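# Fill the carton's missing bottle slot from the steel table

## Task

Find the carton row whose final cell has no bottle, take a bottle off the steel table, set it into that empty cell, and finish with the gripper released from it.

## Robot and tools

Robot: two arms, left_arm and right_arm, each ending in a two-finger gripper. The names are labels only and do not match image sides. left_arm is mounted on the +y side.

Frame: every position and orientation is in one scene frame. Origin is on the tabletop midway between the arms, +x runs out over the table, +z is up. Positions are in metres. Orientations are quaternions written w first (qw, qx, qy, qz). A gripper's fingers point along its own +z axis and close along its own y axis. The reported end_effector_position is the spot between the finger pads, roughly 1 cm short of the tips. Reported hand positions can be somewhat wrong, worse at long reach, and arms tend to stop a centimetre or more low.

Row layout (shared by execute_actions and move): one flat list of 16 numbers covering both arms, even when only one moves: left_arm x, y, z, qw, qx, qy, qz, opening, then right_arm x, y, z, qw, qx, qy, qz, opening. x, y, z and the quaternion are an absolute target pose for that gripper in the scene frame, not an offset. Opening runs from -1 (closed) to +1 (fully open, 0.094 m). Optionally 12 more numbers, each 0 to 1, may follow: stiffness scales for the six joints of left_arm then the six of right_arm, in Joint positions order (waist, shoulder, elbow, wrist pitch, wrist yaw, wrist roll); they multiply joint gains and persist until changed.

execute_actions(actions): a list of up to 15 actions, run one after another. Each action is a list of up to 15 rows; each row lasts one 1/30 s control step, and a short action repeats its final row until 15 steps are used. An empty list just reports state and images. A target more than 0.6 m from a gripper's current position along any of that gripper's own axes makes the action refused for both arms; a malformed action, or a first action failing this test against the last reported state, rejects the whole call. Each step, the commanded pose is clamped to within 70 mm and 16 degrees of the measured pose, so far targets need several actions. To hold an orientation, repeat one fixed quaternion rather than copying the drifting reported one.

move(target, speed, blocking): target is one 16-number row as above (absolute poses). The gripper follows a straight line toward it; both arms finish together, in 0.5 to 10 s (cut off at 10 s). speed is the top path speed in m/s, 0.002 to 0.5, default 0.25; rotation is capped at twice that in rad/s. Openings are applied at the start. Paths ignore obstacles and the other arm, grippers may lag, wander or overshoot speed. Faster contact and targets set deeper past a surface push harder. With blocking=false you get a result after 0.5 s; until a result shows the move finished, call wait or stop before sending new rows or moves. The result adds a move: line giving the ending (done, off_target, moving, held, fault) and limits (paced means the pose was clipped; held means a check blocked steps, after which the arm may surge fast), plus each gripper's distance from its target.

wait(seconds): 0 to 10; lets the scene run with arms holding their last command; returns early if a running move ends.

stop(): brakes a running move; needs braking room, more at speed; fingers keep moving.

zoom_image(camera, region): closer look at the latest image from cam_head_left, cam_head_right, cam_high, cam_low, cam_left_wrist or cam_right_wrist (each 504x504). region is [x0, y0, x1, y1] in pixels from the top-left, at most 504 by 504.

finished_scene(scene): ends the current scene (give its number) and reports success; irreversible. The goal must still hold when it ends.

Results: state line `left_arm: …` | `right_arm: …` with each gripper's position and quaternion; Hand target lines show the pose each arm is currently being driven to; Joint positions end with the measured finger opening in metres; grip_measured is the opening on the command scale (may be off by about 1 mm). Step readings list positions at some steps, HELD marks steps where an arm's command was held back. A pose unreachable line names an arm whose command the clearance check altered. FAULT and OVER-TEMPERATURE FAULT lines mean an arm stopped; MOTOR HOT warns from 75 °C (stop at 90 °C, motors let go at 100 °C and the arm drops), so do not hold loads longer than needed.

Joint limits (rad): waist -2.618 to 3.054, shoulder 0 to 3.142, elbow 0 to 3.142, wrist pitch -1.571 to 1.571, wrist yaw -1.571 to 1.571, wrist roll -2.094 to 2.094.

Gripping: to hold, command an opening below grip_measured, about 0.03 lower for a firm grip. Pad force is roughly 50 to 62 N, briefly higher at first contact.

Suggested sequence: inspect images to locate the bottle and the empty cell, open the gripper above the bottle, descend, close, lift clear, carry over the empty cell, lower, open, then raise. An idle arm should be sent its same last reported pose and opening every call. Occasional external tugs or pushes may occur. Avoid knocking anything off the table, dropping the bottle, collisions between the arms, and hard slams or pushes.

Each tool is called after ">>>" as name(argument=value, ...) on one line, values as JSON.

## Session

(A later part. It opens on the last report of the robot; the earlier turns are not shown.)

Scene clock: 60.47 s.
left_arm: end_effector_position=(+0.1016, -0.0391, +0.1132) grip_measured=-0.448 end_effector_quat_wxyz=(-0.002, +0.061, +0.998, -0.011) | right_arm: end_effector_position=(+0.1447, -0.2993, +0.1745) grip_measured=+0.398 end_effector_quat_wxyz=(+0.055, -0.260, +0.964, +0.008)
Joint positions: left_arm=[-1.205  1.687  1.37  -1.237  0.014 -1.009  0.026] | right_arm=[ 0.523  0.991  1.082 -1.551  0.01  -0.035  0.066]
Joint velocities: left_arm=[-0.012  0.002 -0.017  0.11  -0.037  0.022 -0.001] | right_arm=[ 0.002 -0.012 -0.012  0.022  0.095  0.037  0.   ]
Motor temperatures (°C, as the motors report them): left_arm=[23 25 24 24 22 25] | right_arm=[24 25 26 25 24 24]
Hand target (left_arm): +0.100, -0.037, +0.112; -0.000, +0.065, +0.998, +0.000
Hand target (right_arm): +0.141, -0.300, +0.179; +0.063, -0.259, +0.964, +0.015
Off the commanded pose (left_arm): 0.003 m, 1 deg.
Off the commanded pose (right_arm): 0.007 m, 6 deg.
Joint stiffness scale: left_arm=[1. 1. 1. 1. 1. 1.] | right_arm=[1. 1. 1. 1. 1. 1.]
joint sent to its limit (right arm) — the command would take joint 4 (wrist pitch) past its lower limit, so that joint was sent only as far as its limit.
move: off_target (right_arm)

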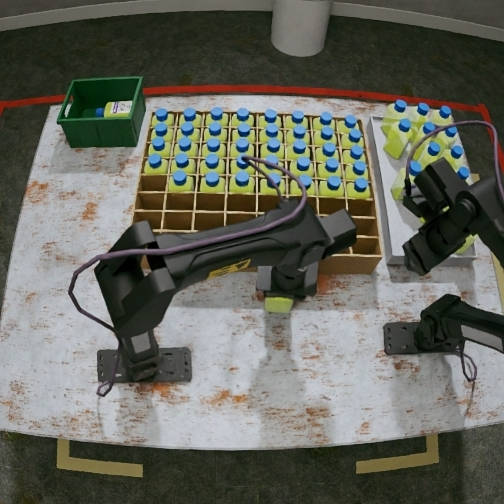

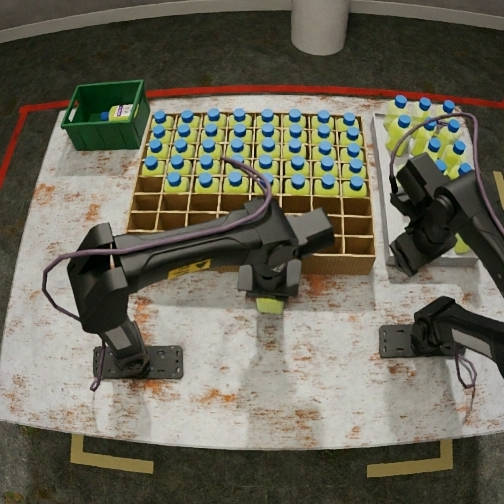

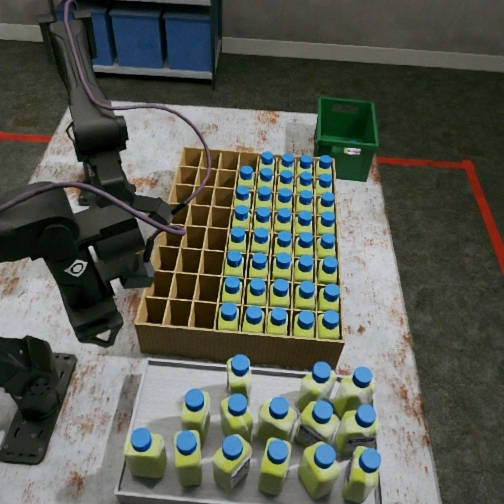

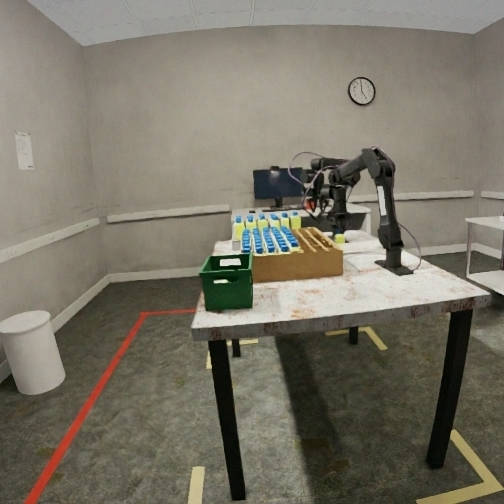

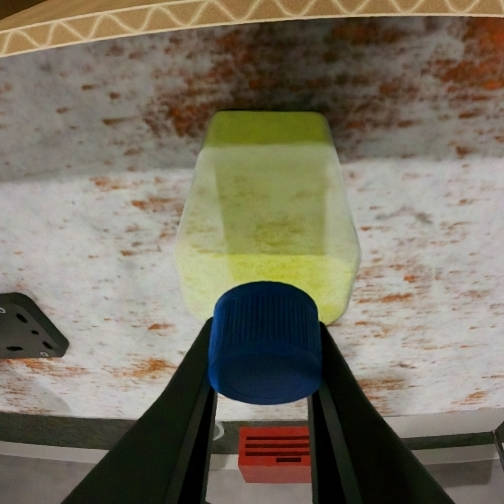

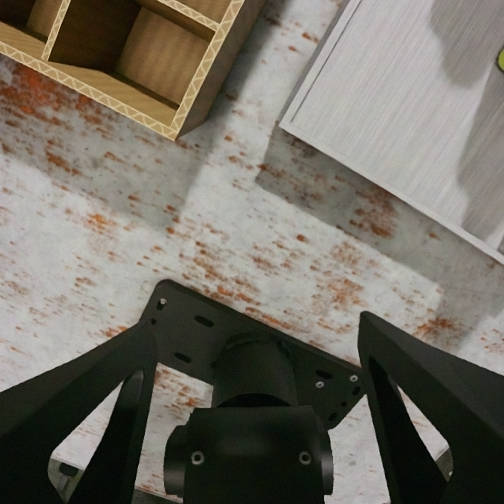

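>>> move(target=[0.13, 0.06, 0.225, 0, 0.0218, 0.9998, 0, -0.52, 0.14, -0.30, 0.18, 0, -0.2588, 0.9659, 0, 0.4], speed=0.2)

>>> move(target=[0.335, 0.228, 0.228, 0, 0.0218, 0.9998, 0, -0.52, 0.14, -0.30, 0.18, 0, -0.2588, 0.9659, 0, 0.4], speed=0.2)

Scene clock: 63.20 s.
left_arm: end_effector_position=(+0.1240, +0.0613, +0.2166) grip_measured=-0.448 end_effector_quat_wxyz=(+0.036, +0.021, +0.998, -0.042) | right_arm: end_effector_position=(+0.1447, -0.2993, +0.1745) grip_measured=+0.398 end_effector_quat_wxyz=(+0.055, -0.260, +0.964, +0.008)
Joint positions: left_arm=[-0.94   1.375  1.482 -1.567  0.002 -0.824  0.026] | right_arm=[ 0.523  0.991  1.082 -1.551  0.01  -0.035  0.066]
Joint velocities: left_arm=[ 0.017 -0.002 -0.007  0.007  0.022 -0.007 -0.001] | right_arm=[ 0.002 -0.007  0.002 -0.007  0.095  0.051 -0.001]
Motor temperatures (°C, as the motors report them): left_arm=[23 26 24 24 22 25] | right_arm=[24 25 26 25 24 24]
Hand target (left_arm): +0.127, +0.063, +0.223; +0.046, +0.021, +0.998, -0.046
Hand target (right_arm): +0.141, -0.300, +0.179; +0.063, -0.259, +0.964, +0.015
Off the commanded pose (left_arm): 0.010 m, 6 deg.
Off the commanded pose (right_arm): 0.007 m, 6 deg.
Joint stiffness scale: left_arm=[1. 1. 1. 1. 1. 1.] | right_arm=[1. 1. 1. 1. 1. 1.]
joint sent to its limit (left arm) — the command would take joint 4 (wrist pitch) past its lower limit, so that joint was sent only as far as its limit.
joint sent to its limit (right arm) — the command would take joint 4 (wrist pitch) past its lower limit, so that joint was sent only as far as its limit.
move: off_target (left_arm, right_arm)

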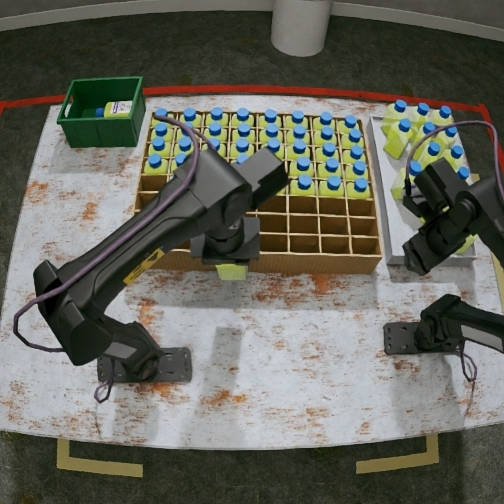

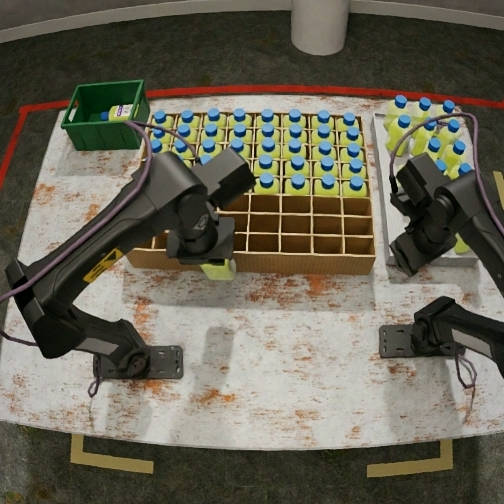

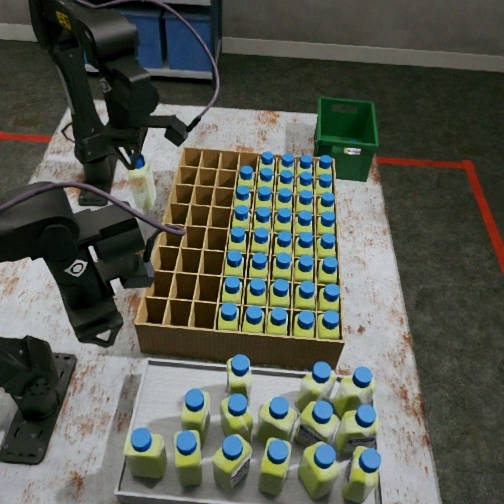

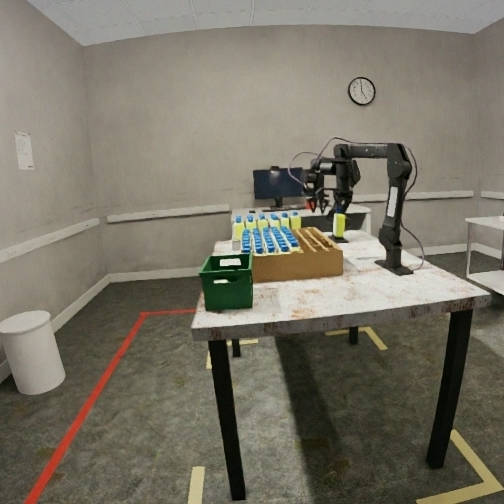

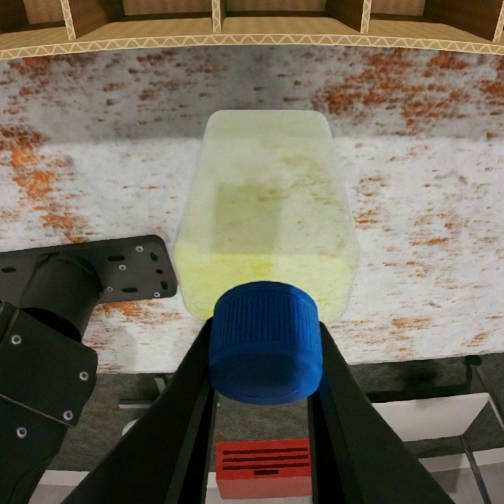

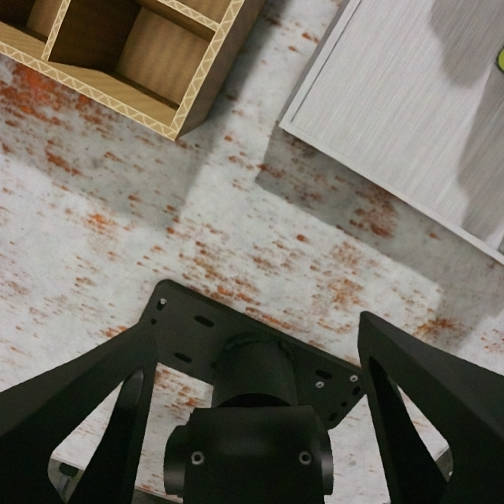

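Scene clock: 65.07 s.
left_arm: end_effector_position=(+0.3283, +0.2274, +0.2223) grip_measured=-0.448 end_effector_quat_wxyz=(+0.072, +0.019, +0.997, +0.006) | right_arm: end_effector_position=(+0.1447, -0.2993, +0.1745) grip_measured=+0.398 end_effector_quat_wxyz=(+0.055, -0.260, +0.964, +0.008)
Joint positions: left_arm=[-0.115  1.825  1.967 -1.568 -0.014 -0.002  0.026] | right_arm=[ 0.523  0.991  1.082 -1.551  0.01  -0.035  0.066]
Joint velocities: left_arm=[-0.002  0.007 -0.017  0.022 -0.007 -0.051 -0.   ] | right_arm=[-0.007 -0.012 -0.022  0.051  0.007 -0.022  0.   ]
Motor temperatures (°C, as the motors report them): left_arm=[23 26 24 24 22 25] | right_arm=[24 25 26 25 24 24]
Hand target (left_arm): +0.332, +0.230, +0.230; +0.083, +0.022, +0.996, +0.009
Hand target (right_arm): +0.141, -0.300, +0.179; +0.063, -0.259, +0.964, +0.015
Off the commanded pose (left_arm): 0.009 m, 8 deg.
Off the commanded pose (right_arm): 0.007 m, 6 deg.
Joint stiffness scale: left_arm=[1. 1. 1. 1. 1. 1.] | right_arm=[1. 1. 1. 1. 1. 1.]
joint sent to its limit (left arm) — the command would take joint 4 (wrist pitch) past its lower limit, so that joint was sent only as far as its limit.
joint sent to its limit (right arm) — the command would take joint 4 (wrist pitch) past its lower limit, so that joint was sent only as far as its limit.
move: off_target (left_arm, right_arm)

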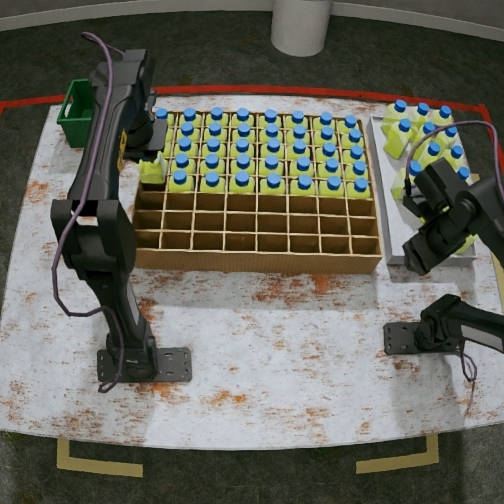

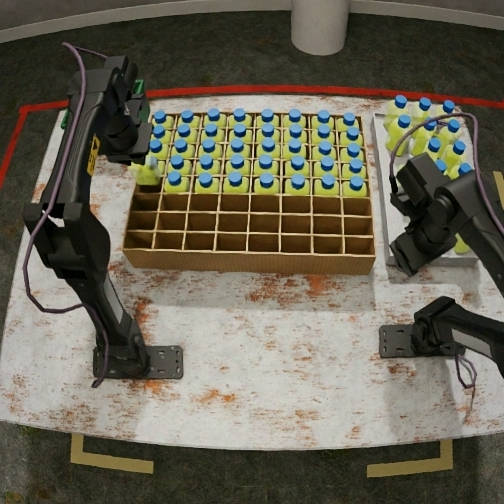

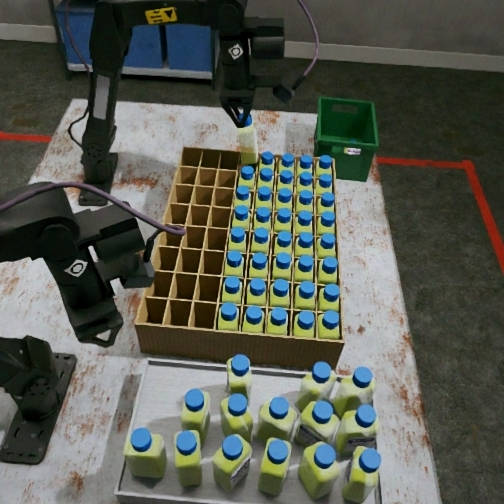

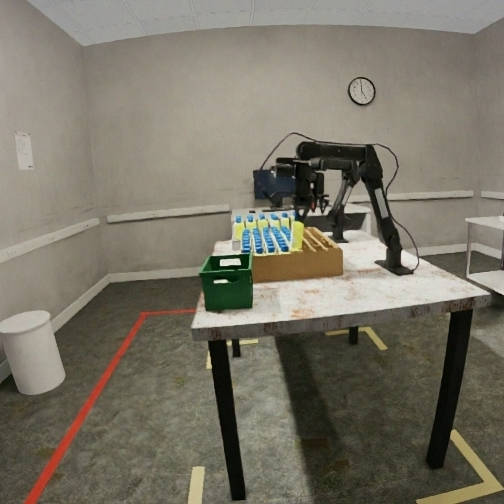

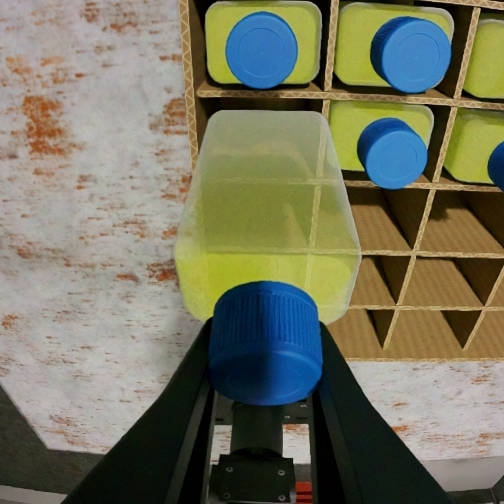

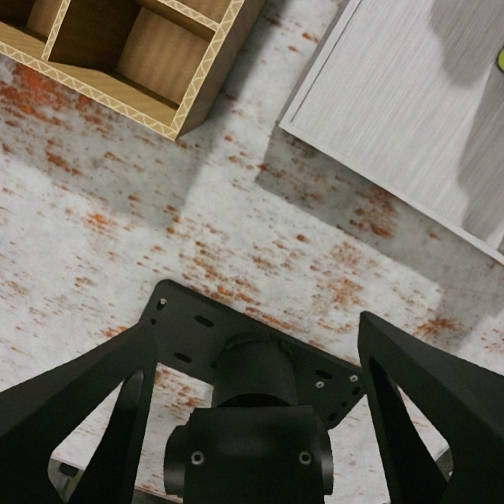

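>>> zoom_image(camera="cam_left_wrist", region=[150, 40, 400, 290])

>>> zoom_image(camera="cam_high", region=[170, 90, 310, 210])

>>> zoom_image(camera="cam_head_right", region=[100, 110, 240, 230])

Region (150, 40, 400, 290) of cam_left_wrist's 504x504 image, scaled by 2.016, with more detail than that image has.

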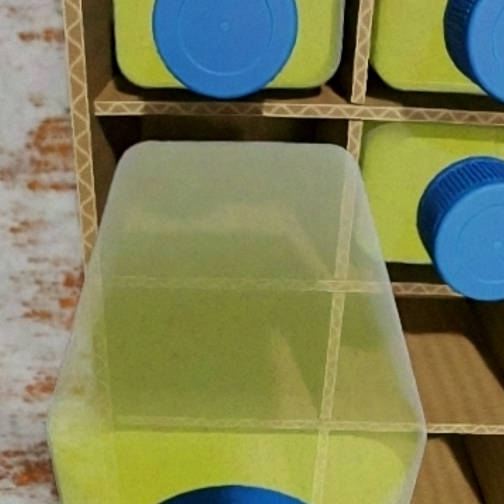

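Region (170, 90, 310, 210) of cam_high's 504x504 image, scaled by 3.600, with more detail than that image has; it fills the top 432 rows of this view, and the rest is white.

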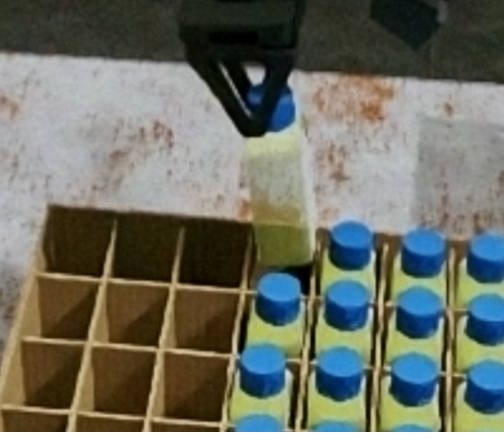

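Region (100, 110, 240, 230) of cam_head_right's 504x504 image, scaled by 3.600, with more detail than that image has; it fills the top 432 rows of this view, and the rest is white.

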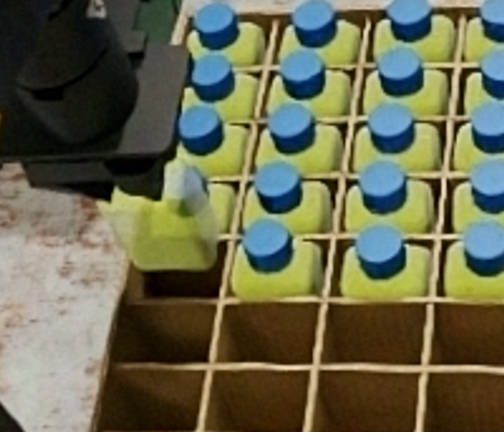

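>>> move(target=[0.341, 0.2325, 0.206, 0, 0.0305, 0.9995, 0, -0.52, 0.14, -0.30, 0.18, 0, -0.2588, 0.9659, 0, 0.4], speed=0.05)

>>> zoom_image(camera="cam_left_wrist", region=[150, 40, 400, 290])

>>> zoom_image(camera="cam_high", region=[170, 90, 310, 210])

>>> zoom_image(camera="cam_head_right", region=[100, 110, 240, 230])

Scene clock: 70.87 s.
left_arm: end_effector_position=(+0.3368, +0.2298, +0.2014) grip_measured=-0.448 end_effector_quat_wxyz=(+0.042, +0.032, +0.999, +0.004) | right_arm: end_effector_position=(+0.1447, -0.2993, +0.1745) grip_measured=+0.398 end_effector_quat_wxyz=(+0.055, -0.260, +0.964, +0.008)
Joint positions: left_arm=[-0.105  1.897  1.98  -1.57  -0.008  0.034  0.026] | right_arm=[ 0.523  0.991  1.082 -1.551  0.01  -0.035  0.066]
Joint velocities: left_arm=[-0.002 -0.012 -0.002 -0.081 -0.007 -0.007 -0.   ] | right_arm=[ 0.007  0.007  0.007 -0.066  0.037  0.022 -0.   ]
Motor temperatures (°C, as the motors report them): left_arm=[23 26 24 24 22 25] | right_arm=[24 25 26 25 24 24]
Hand target (left_arm): +0.341, +0.233, +0.206; +0.050, +0.031, +0.998, +0.001
Hand target (right_arm): +0.141, -0.300, +0.179; +0.063, -0.259, +0.964, +0.015
Off the commanded pose (left_arm): 0.007 m, 5 deg.
Off the commanded pose (right_arm): 0.007 m, 6 deg.
Joint stiffness scale: left_arm=[1. 1. 1. 1. 1. 1.] | right_arm=[1. 1. 1. 1. 1. 1.]
joint sent to its limit (left arm) — the command would take joint 4 (wrist pitch) past its lower limit, so that joint was sent only as far as its limit.
joint sent to its limit (right arm) — the command would take joint 4 (wrist pitch) past its lower limit, so that joint was sent only as far as its limit.
move: off_target (left_arm, right_arm)

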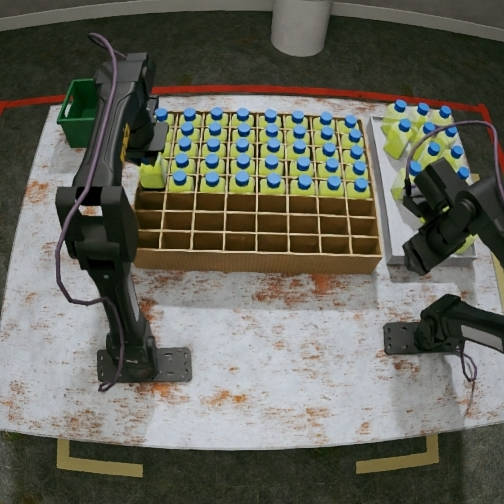

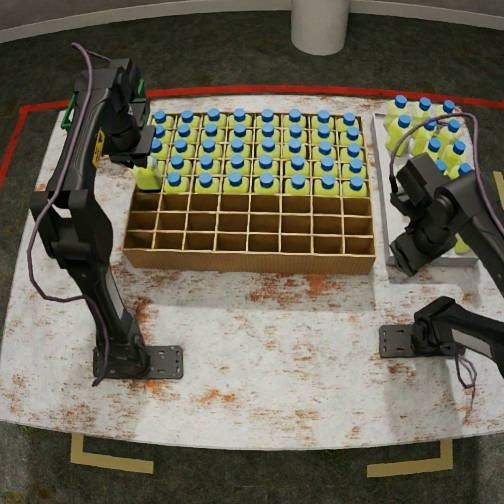

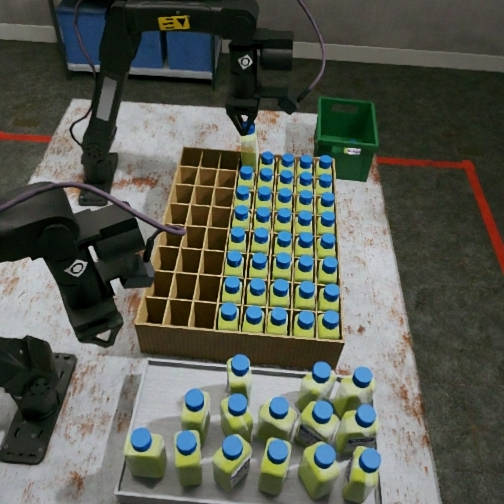

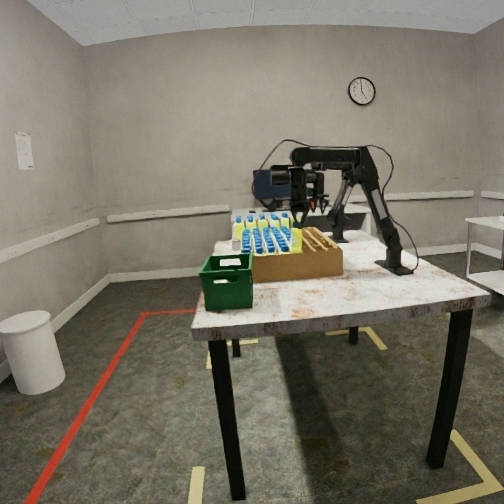

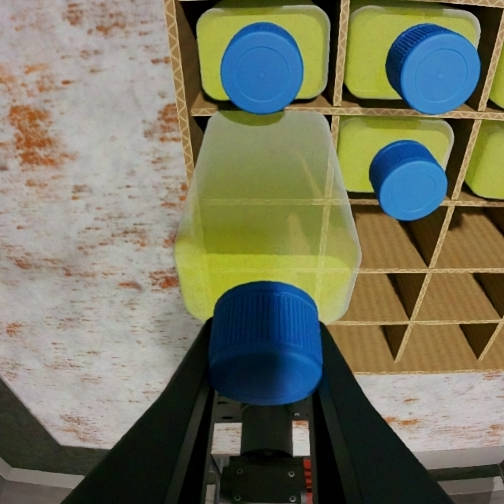

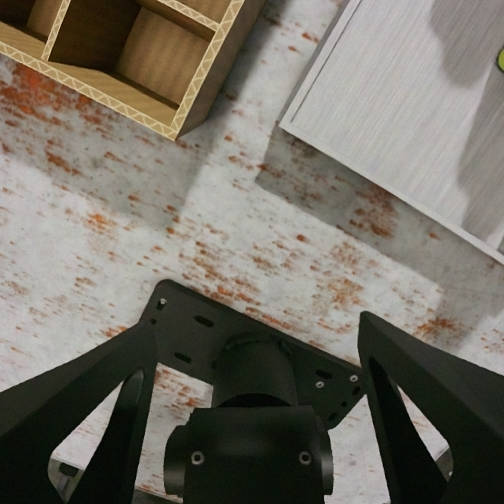

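Region (150, 40, 400, 290) of cam_left_wrist's 504x504 image, scaled by 2.016, with more detail than that image has.

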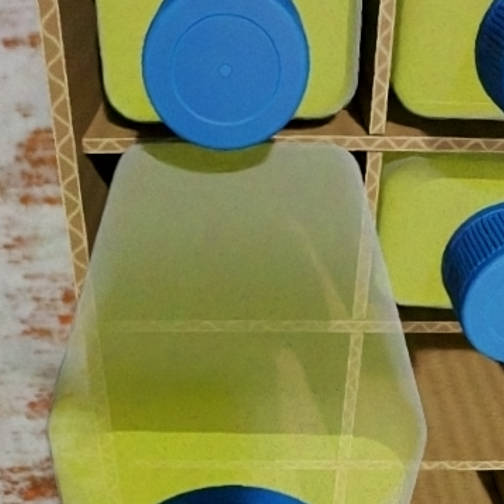

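Region (170, 90, 310, 210) of cam_high's 504x504 image, scaled by 3.600, with more detail than that image has; it fills the top 432 rows of this view, and the rest is white.

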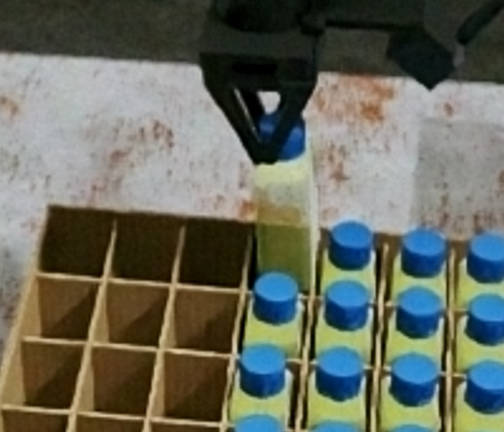

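Region (100, 110, 240, 230) of cam_head_right's 504x504 image, scaled by 3.600, with more detail than that image has; it fills the top 432 rows of this view, and the rest is white.

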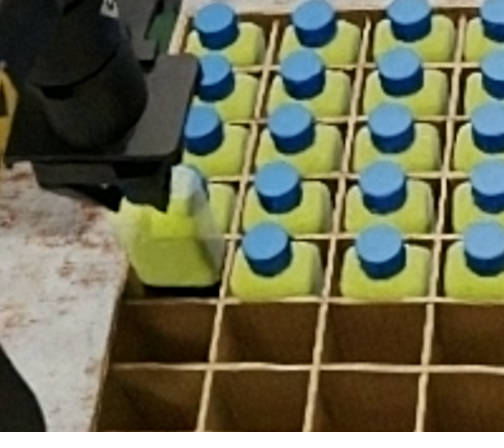

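>>> move(target=[0.331, 0.2345, 0.204, 0, 0.0305, 0.9995, 0, -0.52, 0.14, -0.30, 0.18, 0, -0.2588, 0.9659, 0, 0.4], speed=0.03)

>>> zoom_image(camera="cam_left_wrist", region=[150, 40, 400, 290])

>>> zoom_image(camera="cam_head_right", region=[100, 110, 240, 230])

Scene clock: 74.00 s.
left_arm: end_effector_position=(+0.3368, +0.2297, +0.2014) grip_measured=-0.448 end_effector_quat_wxyz=(+0.042, +0.035, +0.998, +0.004) | right_arm: end_effector_position=(+0.1447, -0.2993, +0.1745) grip_measured=+0.398 end_effector_quat_wxyz=(+0.055, -0.260, +0.964, +0.008)
Joint positions: left_arm=[-0.105  1.897  1.98  -1.57  -0.008  0.04   0.026] | right_arm=[ 0.523  0.991  1.082 -1.551  0.01  -0.035  0.066]
Joint velocities: left_arm=[-0.012 -0.012  0.017 -0.051 -0.007 -0.007  0.   ] | right_arm=[ 0.007 -0.012  0.017 -0.022 -0.051  0.007  0.001]
Motor temperatures (°C, as the motors report them): left_arm=[23 26 24 24 22 25] | right_arm=[24 25 26 25 24 24]
Hand target (left_arm): +0.331, +0.234, +0.203; +0.041, +0.031, +0.999, +0.001
Hand target (right_arm): +0.141, -0.300, +0.179; +0.063, -0.259, +0.964, +0.015
Off the commanded pose (left_arm): 0.008 m, 5 deg.
Off the commanded pose (right_arm): 0.007 m, 6 deg.
Joint stiffness scale: left_arm=[1. 1. 1. 1. 1. 1.] | right_arm=[1. 1. 1. 1. 1. 1.]
joint sent to its limit (left arm) — the command would take joint 4 (wrist pitch) past its lower limit, so that joint was sent only as far as its limit.
joint sent to its limit (right arm) — the command would take joint 4 (wrist pitch) past its lower limit, so that joint was sent only as far as its limit.
move: off_target (left_arm, right_arm)

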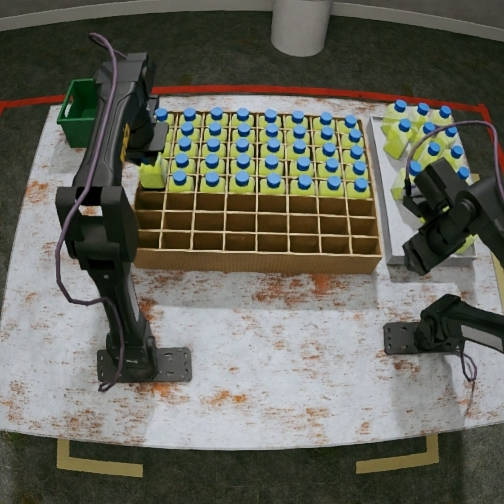

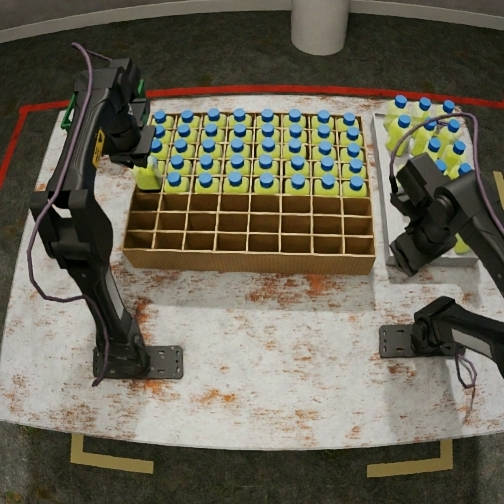

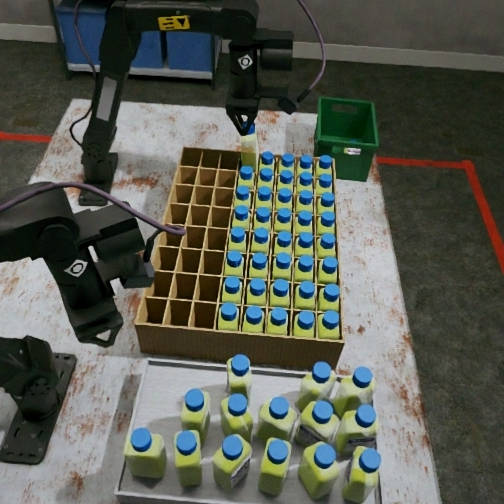

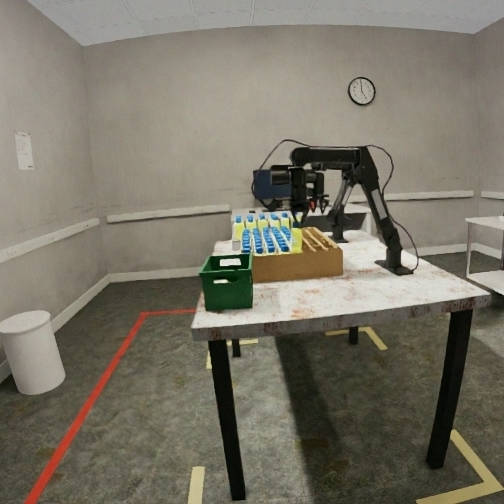

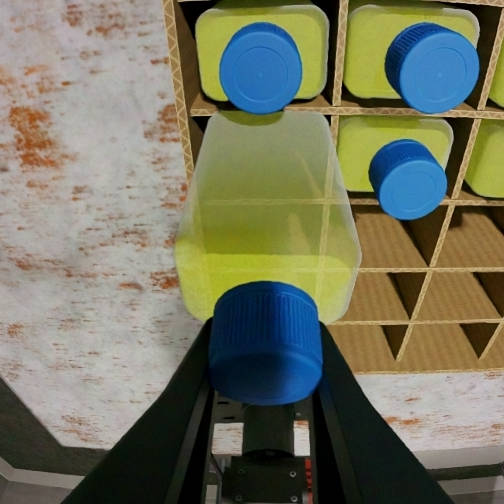

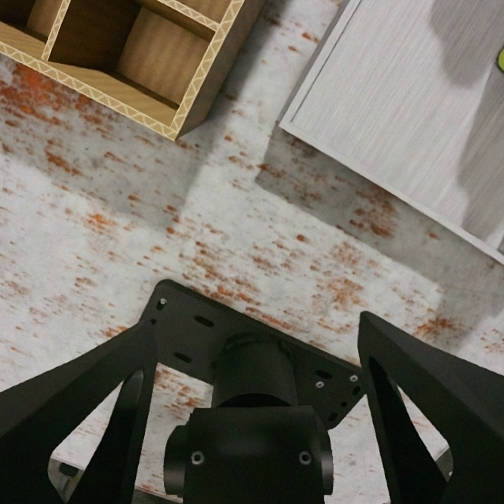

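Region (150, 40, 400, 290) of cam_left_wrist's 504x504 image, scaled by 2.016, with more detail than that image has.

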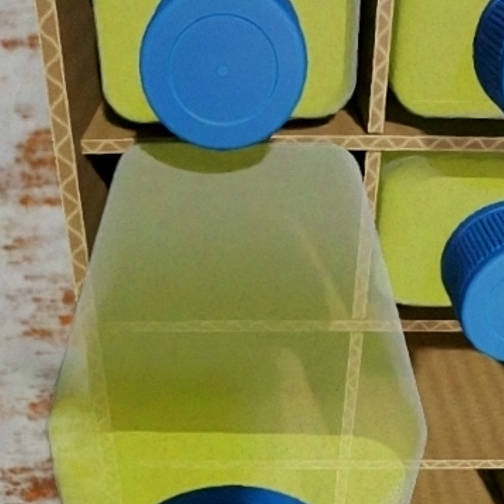

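Region (100, 110, 240, 230) of cam_head_right's 504x504 image, scaled by 3.600, with more detail than that image has; it fills the top 432 rows of this view, and the rest is white.

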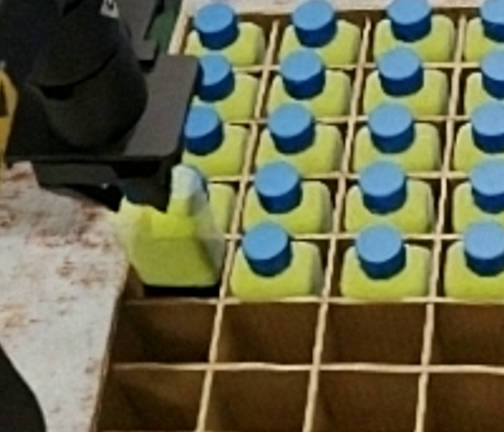

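>>> move(target=[0.325, 0.238, 0.204, 0, 0.0305, 0.9995, 0, -0.52, 0.14, -0.30, 0.18, 0, -0.2588, 0.9659, 0, 0.4], speed=0.03)

>>> zoom_image(camera="cam_left_wrist", region=[150, 40, 400, 290])

>>> zoom_image(camera="cam_head_right", region=[100, 110, 240, 230])

Scene clock: 76.77 s.
left_arm: end_effector_position=(+0.3292, +0.2349, +0.1990) grip_measured=-0.448 end_effector_quat_wxyz=(+0.034, +0.032, +0.999, +0.004) | right_arm: end_effector_position=(+0.1447, -0.2993, +0.1745) grip_measured=+0.398 end_effector_quat_wxyz=(+0.055, -0.260, +0.964, +0.008)
Joint positions: left_arm=[-0.091  1.878  1.946 -1.571 -0.008  0.049  0.026] | right_arm=[ 0.523  0.991  1.082 -1.551  0.01  -0.035  0.066]
Joint velocities: left_arm=[ 0.002  0.002 -0.002  0.007 -0.022  0.051 -0.   ] | right_arm=[-0.012 -0.007 -0.022  0.022  0.037 -0.022 -0.002]
Motor temperatures (°C, as the motors report them): left_arm=[23 27 24 24 22 25] | right_arm=[24 25 26 25 24 24]
Hand target (left_arm): +0.325, +0.238, +0.203; +0.037, +0.030, +0.999, +0.001
Hand target (right_arm): +0.141, -0.300, +0.179; +0.063, -0.259, +0.964, +0.015
Off the commanded pose (left_arm): 0.007 m, 4 deg.
Off the commanded pose (right_arm): 0.007 m, 6 deg.
Joint stiffness scale: left_arm=[1. 1. 1. 1. 1. 1.] | right_arm=[1. 1. 1. 1. 1. 1.]
joint sent to its limit (left arm) — the command would take joint 4 (wrist pitch) past its lower limit, so that joint was sent only as far as its limit.
joint sent to its limit (right arm) — the command would take joint 4 (wrist pitch) past its lower limit, so that joint was sent only as far as its limit.
move: off_target (left_arm, right_arm)

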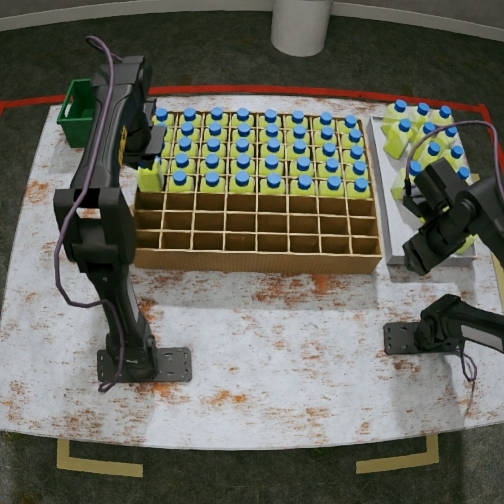

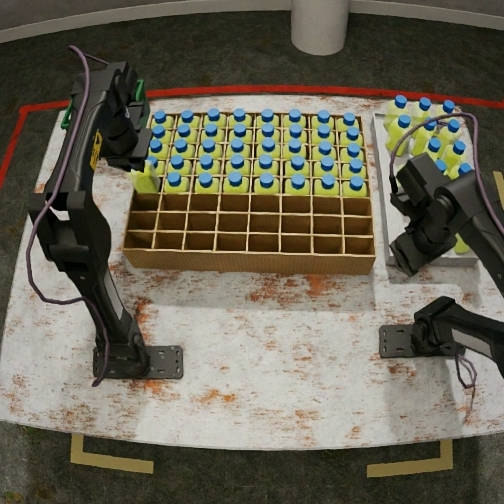

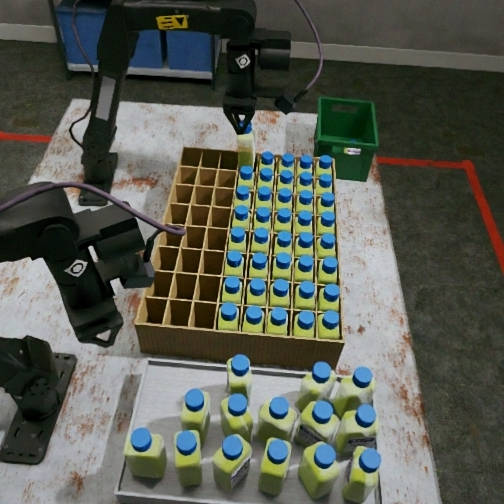

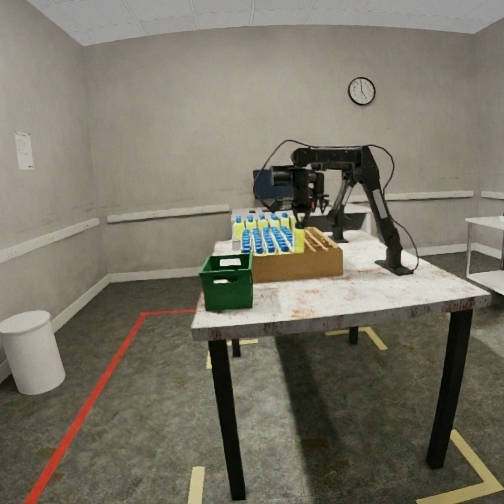

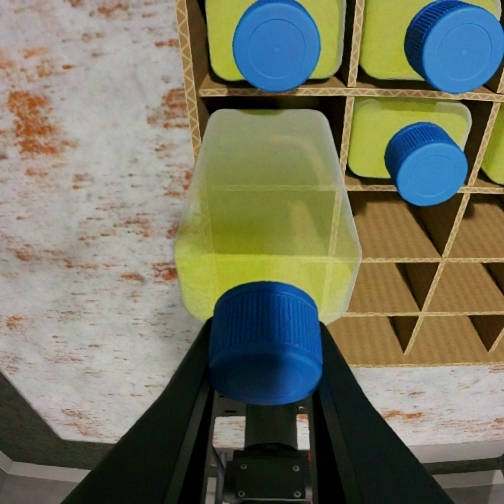

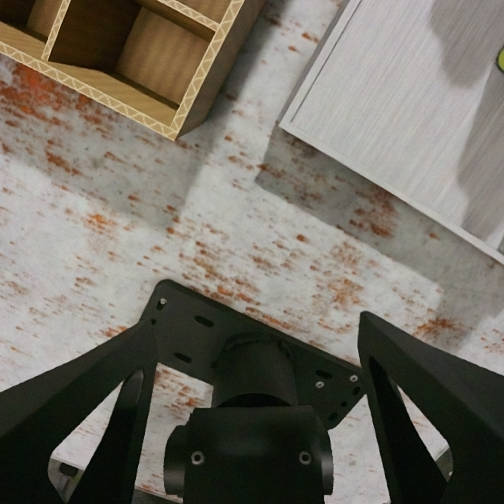

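Region (150, 40, 400, 290) of cam_left_wrist's 504x504 image, scaled by 2.016, with more detail than that image has.

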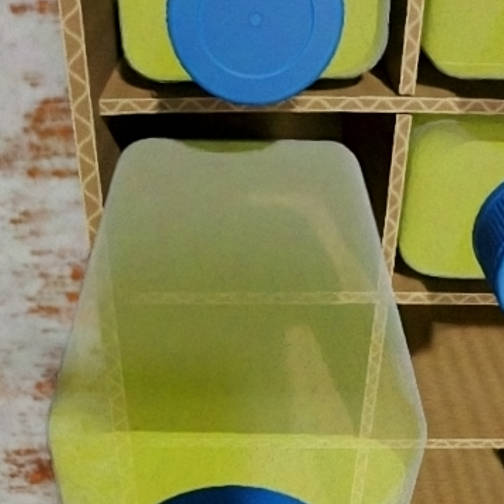

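Region (100, 110, 240, 230) of cam_head_right's 504x504 image, scaled by 3.600, with more detail than that image has; it fills the top 432 rows of this view, and the rest is white.

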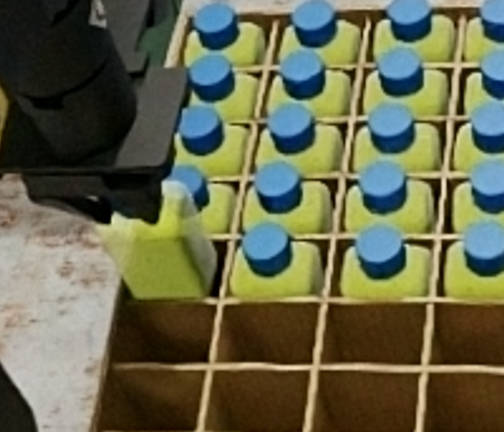

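>>> move(target=[0.3375, 0.229, 0.204, 0, 0.0305, 0.9995, 0, -0.52, 0.14, -0.30, 0.18, 0, -0.2588, 0.9659, 0, 0.4], speed=0.03)

>>> zoom_image(camera="cam_left_wrist", region=[150, 40, 400, 290])

>>> zoom_image(camera="cam_head_right", region=[100, 110, 240, 230])

Scene clock: 80.47 s.
left_arm: end_effector_position=(+0.3326, +0.2349, +0.1994) grip_measured=-0.448 end_effector_quat_wxyz=(+0.036, +0.028, +0.999, +0.004) | right_arm: end_effector_position=(+0.1447, -0.2993, +0.1745) grip_measured=+0.398 end_effector_quat_wxyz=(+0.055, -0.260, +0.964, +0.008)
Joint positions: left_arm=[-0.091  1.888  1.962 -1.572 -0.008  0.04   0.026] | right_arm=[ 0.523  0.991  1.082 -1.551  0.01  -0.035  0.066]
Joint velocities: left_arm=[ 0.007 -0.002 -0.002 -0.037 -0.022 -0.051 -0.   ] | right_arm=[-0.007  0.007 -0.002  0.022  0.022  0.022 -0.   ]
Motor temperatures (°C, as the motors report them): left_arm=[23 27 24 24 22 25] | right_arm=[24 25 26 25 24 24]
Hand target (left_arm): +0.337, +0.229, +0.204; +0.044, +0.031, +0.999, +0.000
Hand target (right_arm): +0.141, -0.300, +0.179; +0.063, -0.259, +0.964, +0.015
Off the commanded pose (left_arm): 0.009 m, 4 deg.
Off the commanded pose (right_arm): 0.007 m, 6 deg.
Joint stiffness scale: left_arm=[1. 1. 1. 1. 1. 1.] | right_arm=[1. 1. 1. 1. 1. 1.]
joint sent to its limit (left arm) — the command would take joint 4 (wrist pitch) past its lower limit, so that joint was sent only as far as its limit.
joint sent to its limit (right arm) — the command would take joint 4 (wrist pitch) past its lower limit, so that joint was sent only as far as its limit.
move: off_target (left_arm, right_arm)

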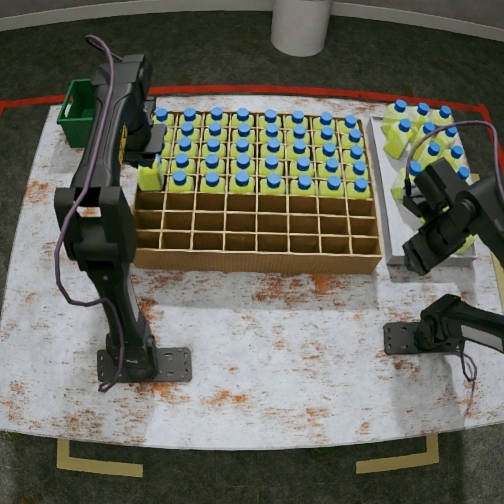

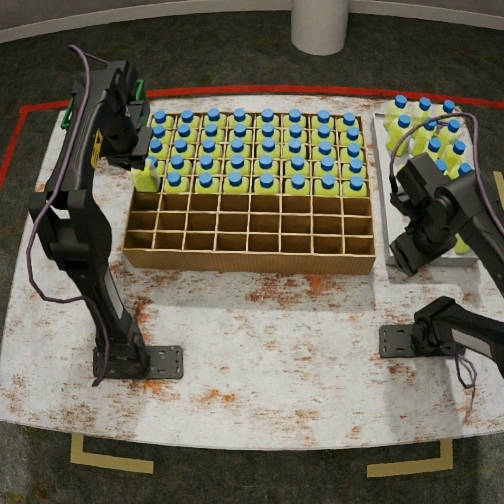

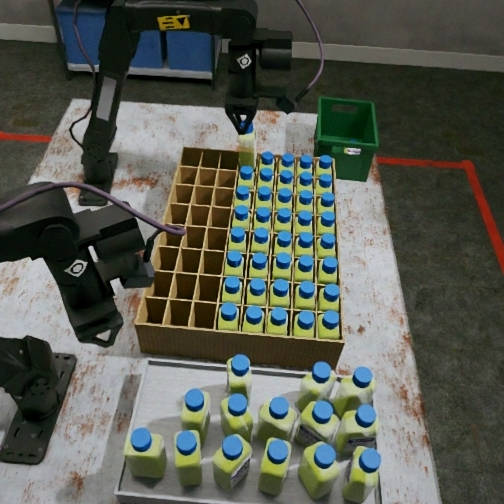

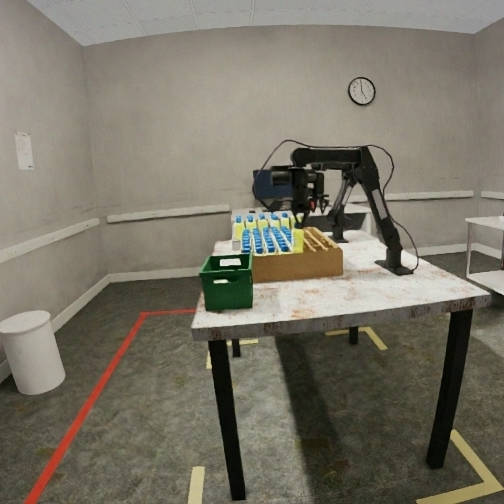

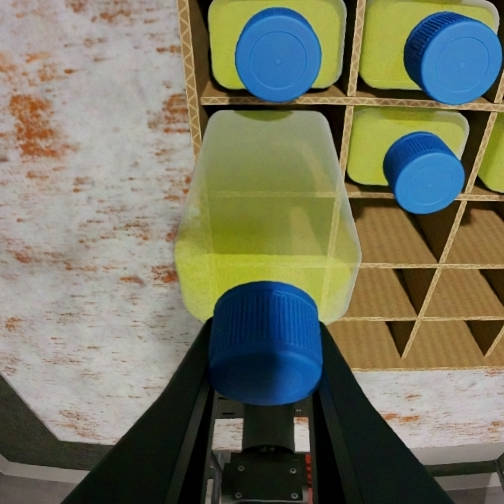

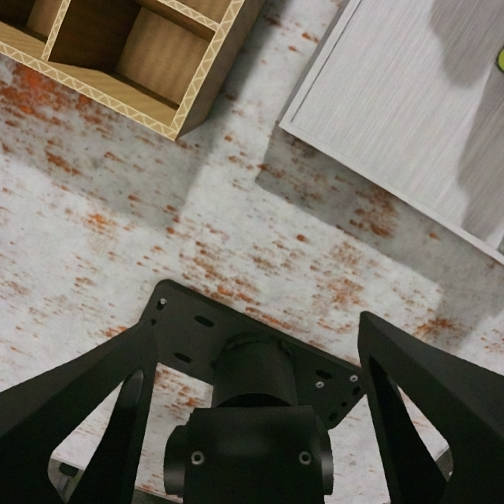

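Region (150, 40, 400, 290) of cam_left_wrist's 504x504 image, scaled by 2.016, with more detail than that image has.

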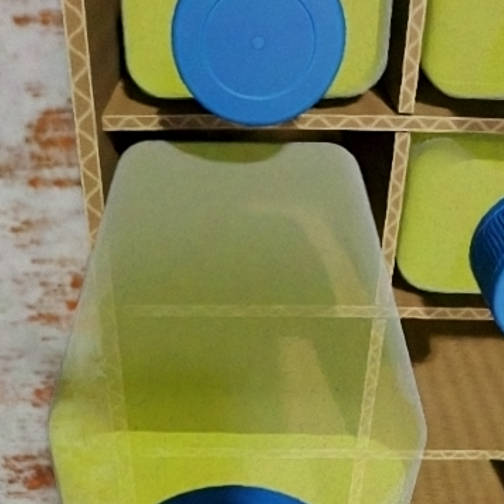

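Region (100, 110, 240, 230) of cam_head_right's 504x504 image, scaled by 3.600, with more detail than that image has; it fills the top 432 rows of this view, and the rest is white.

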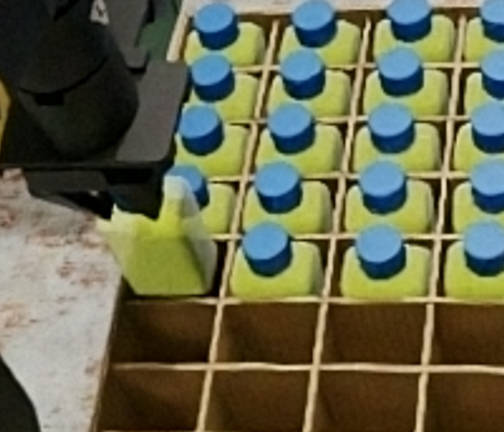

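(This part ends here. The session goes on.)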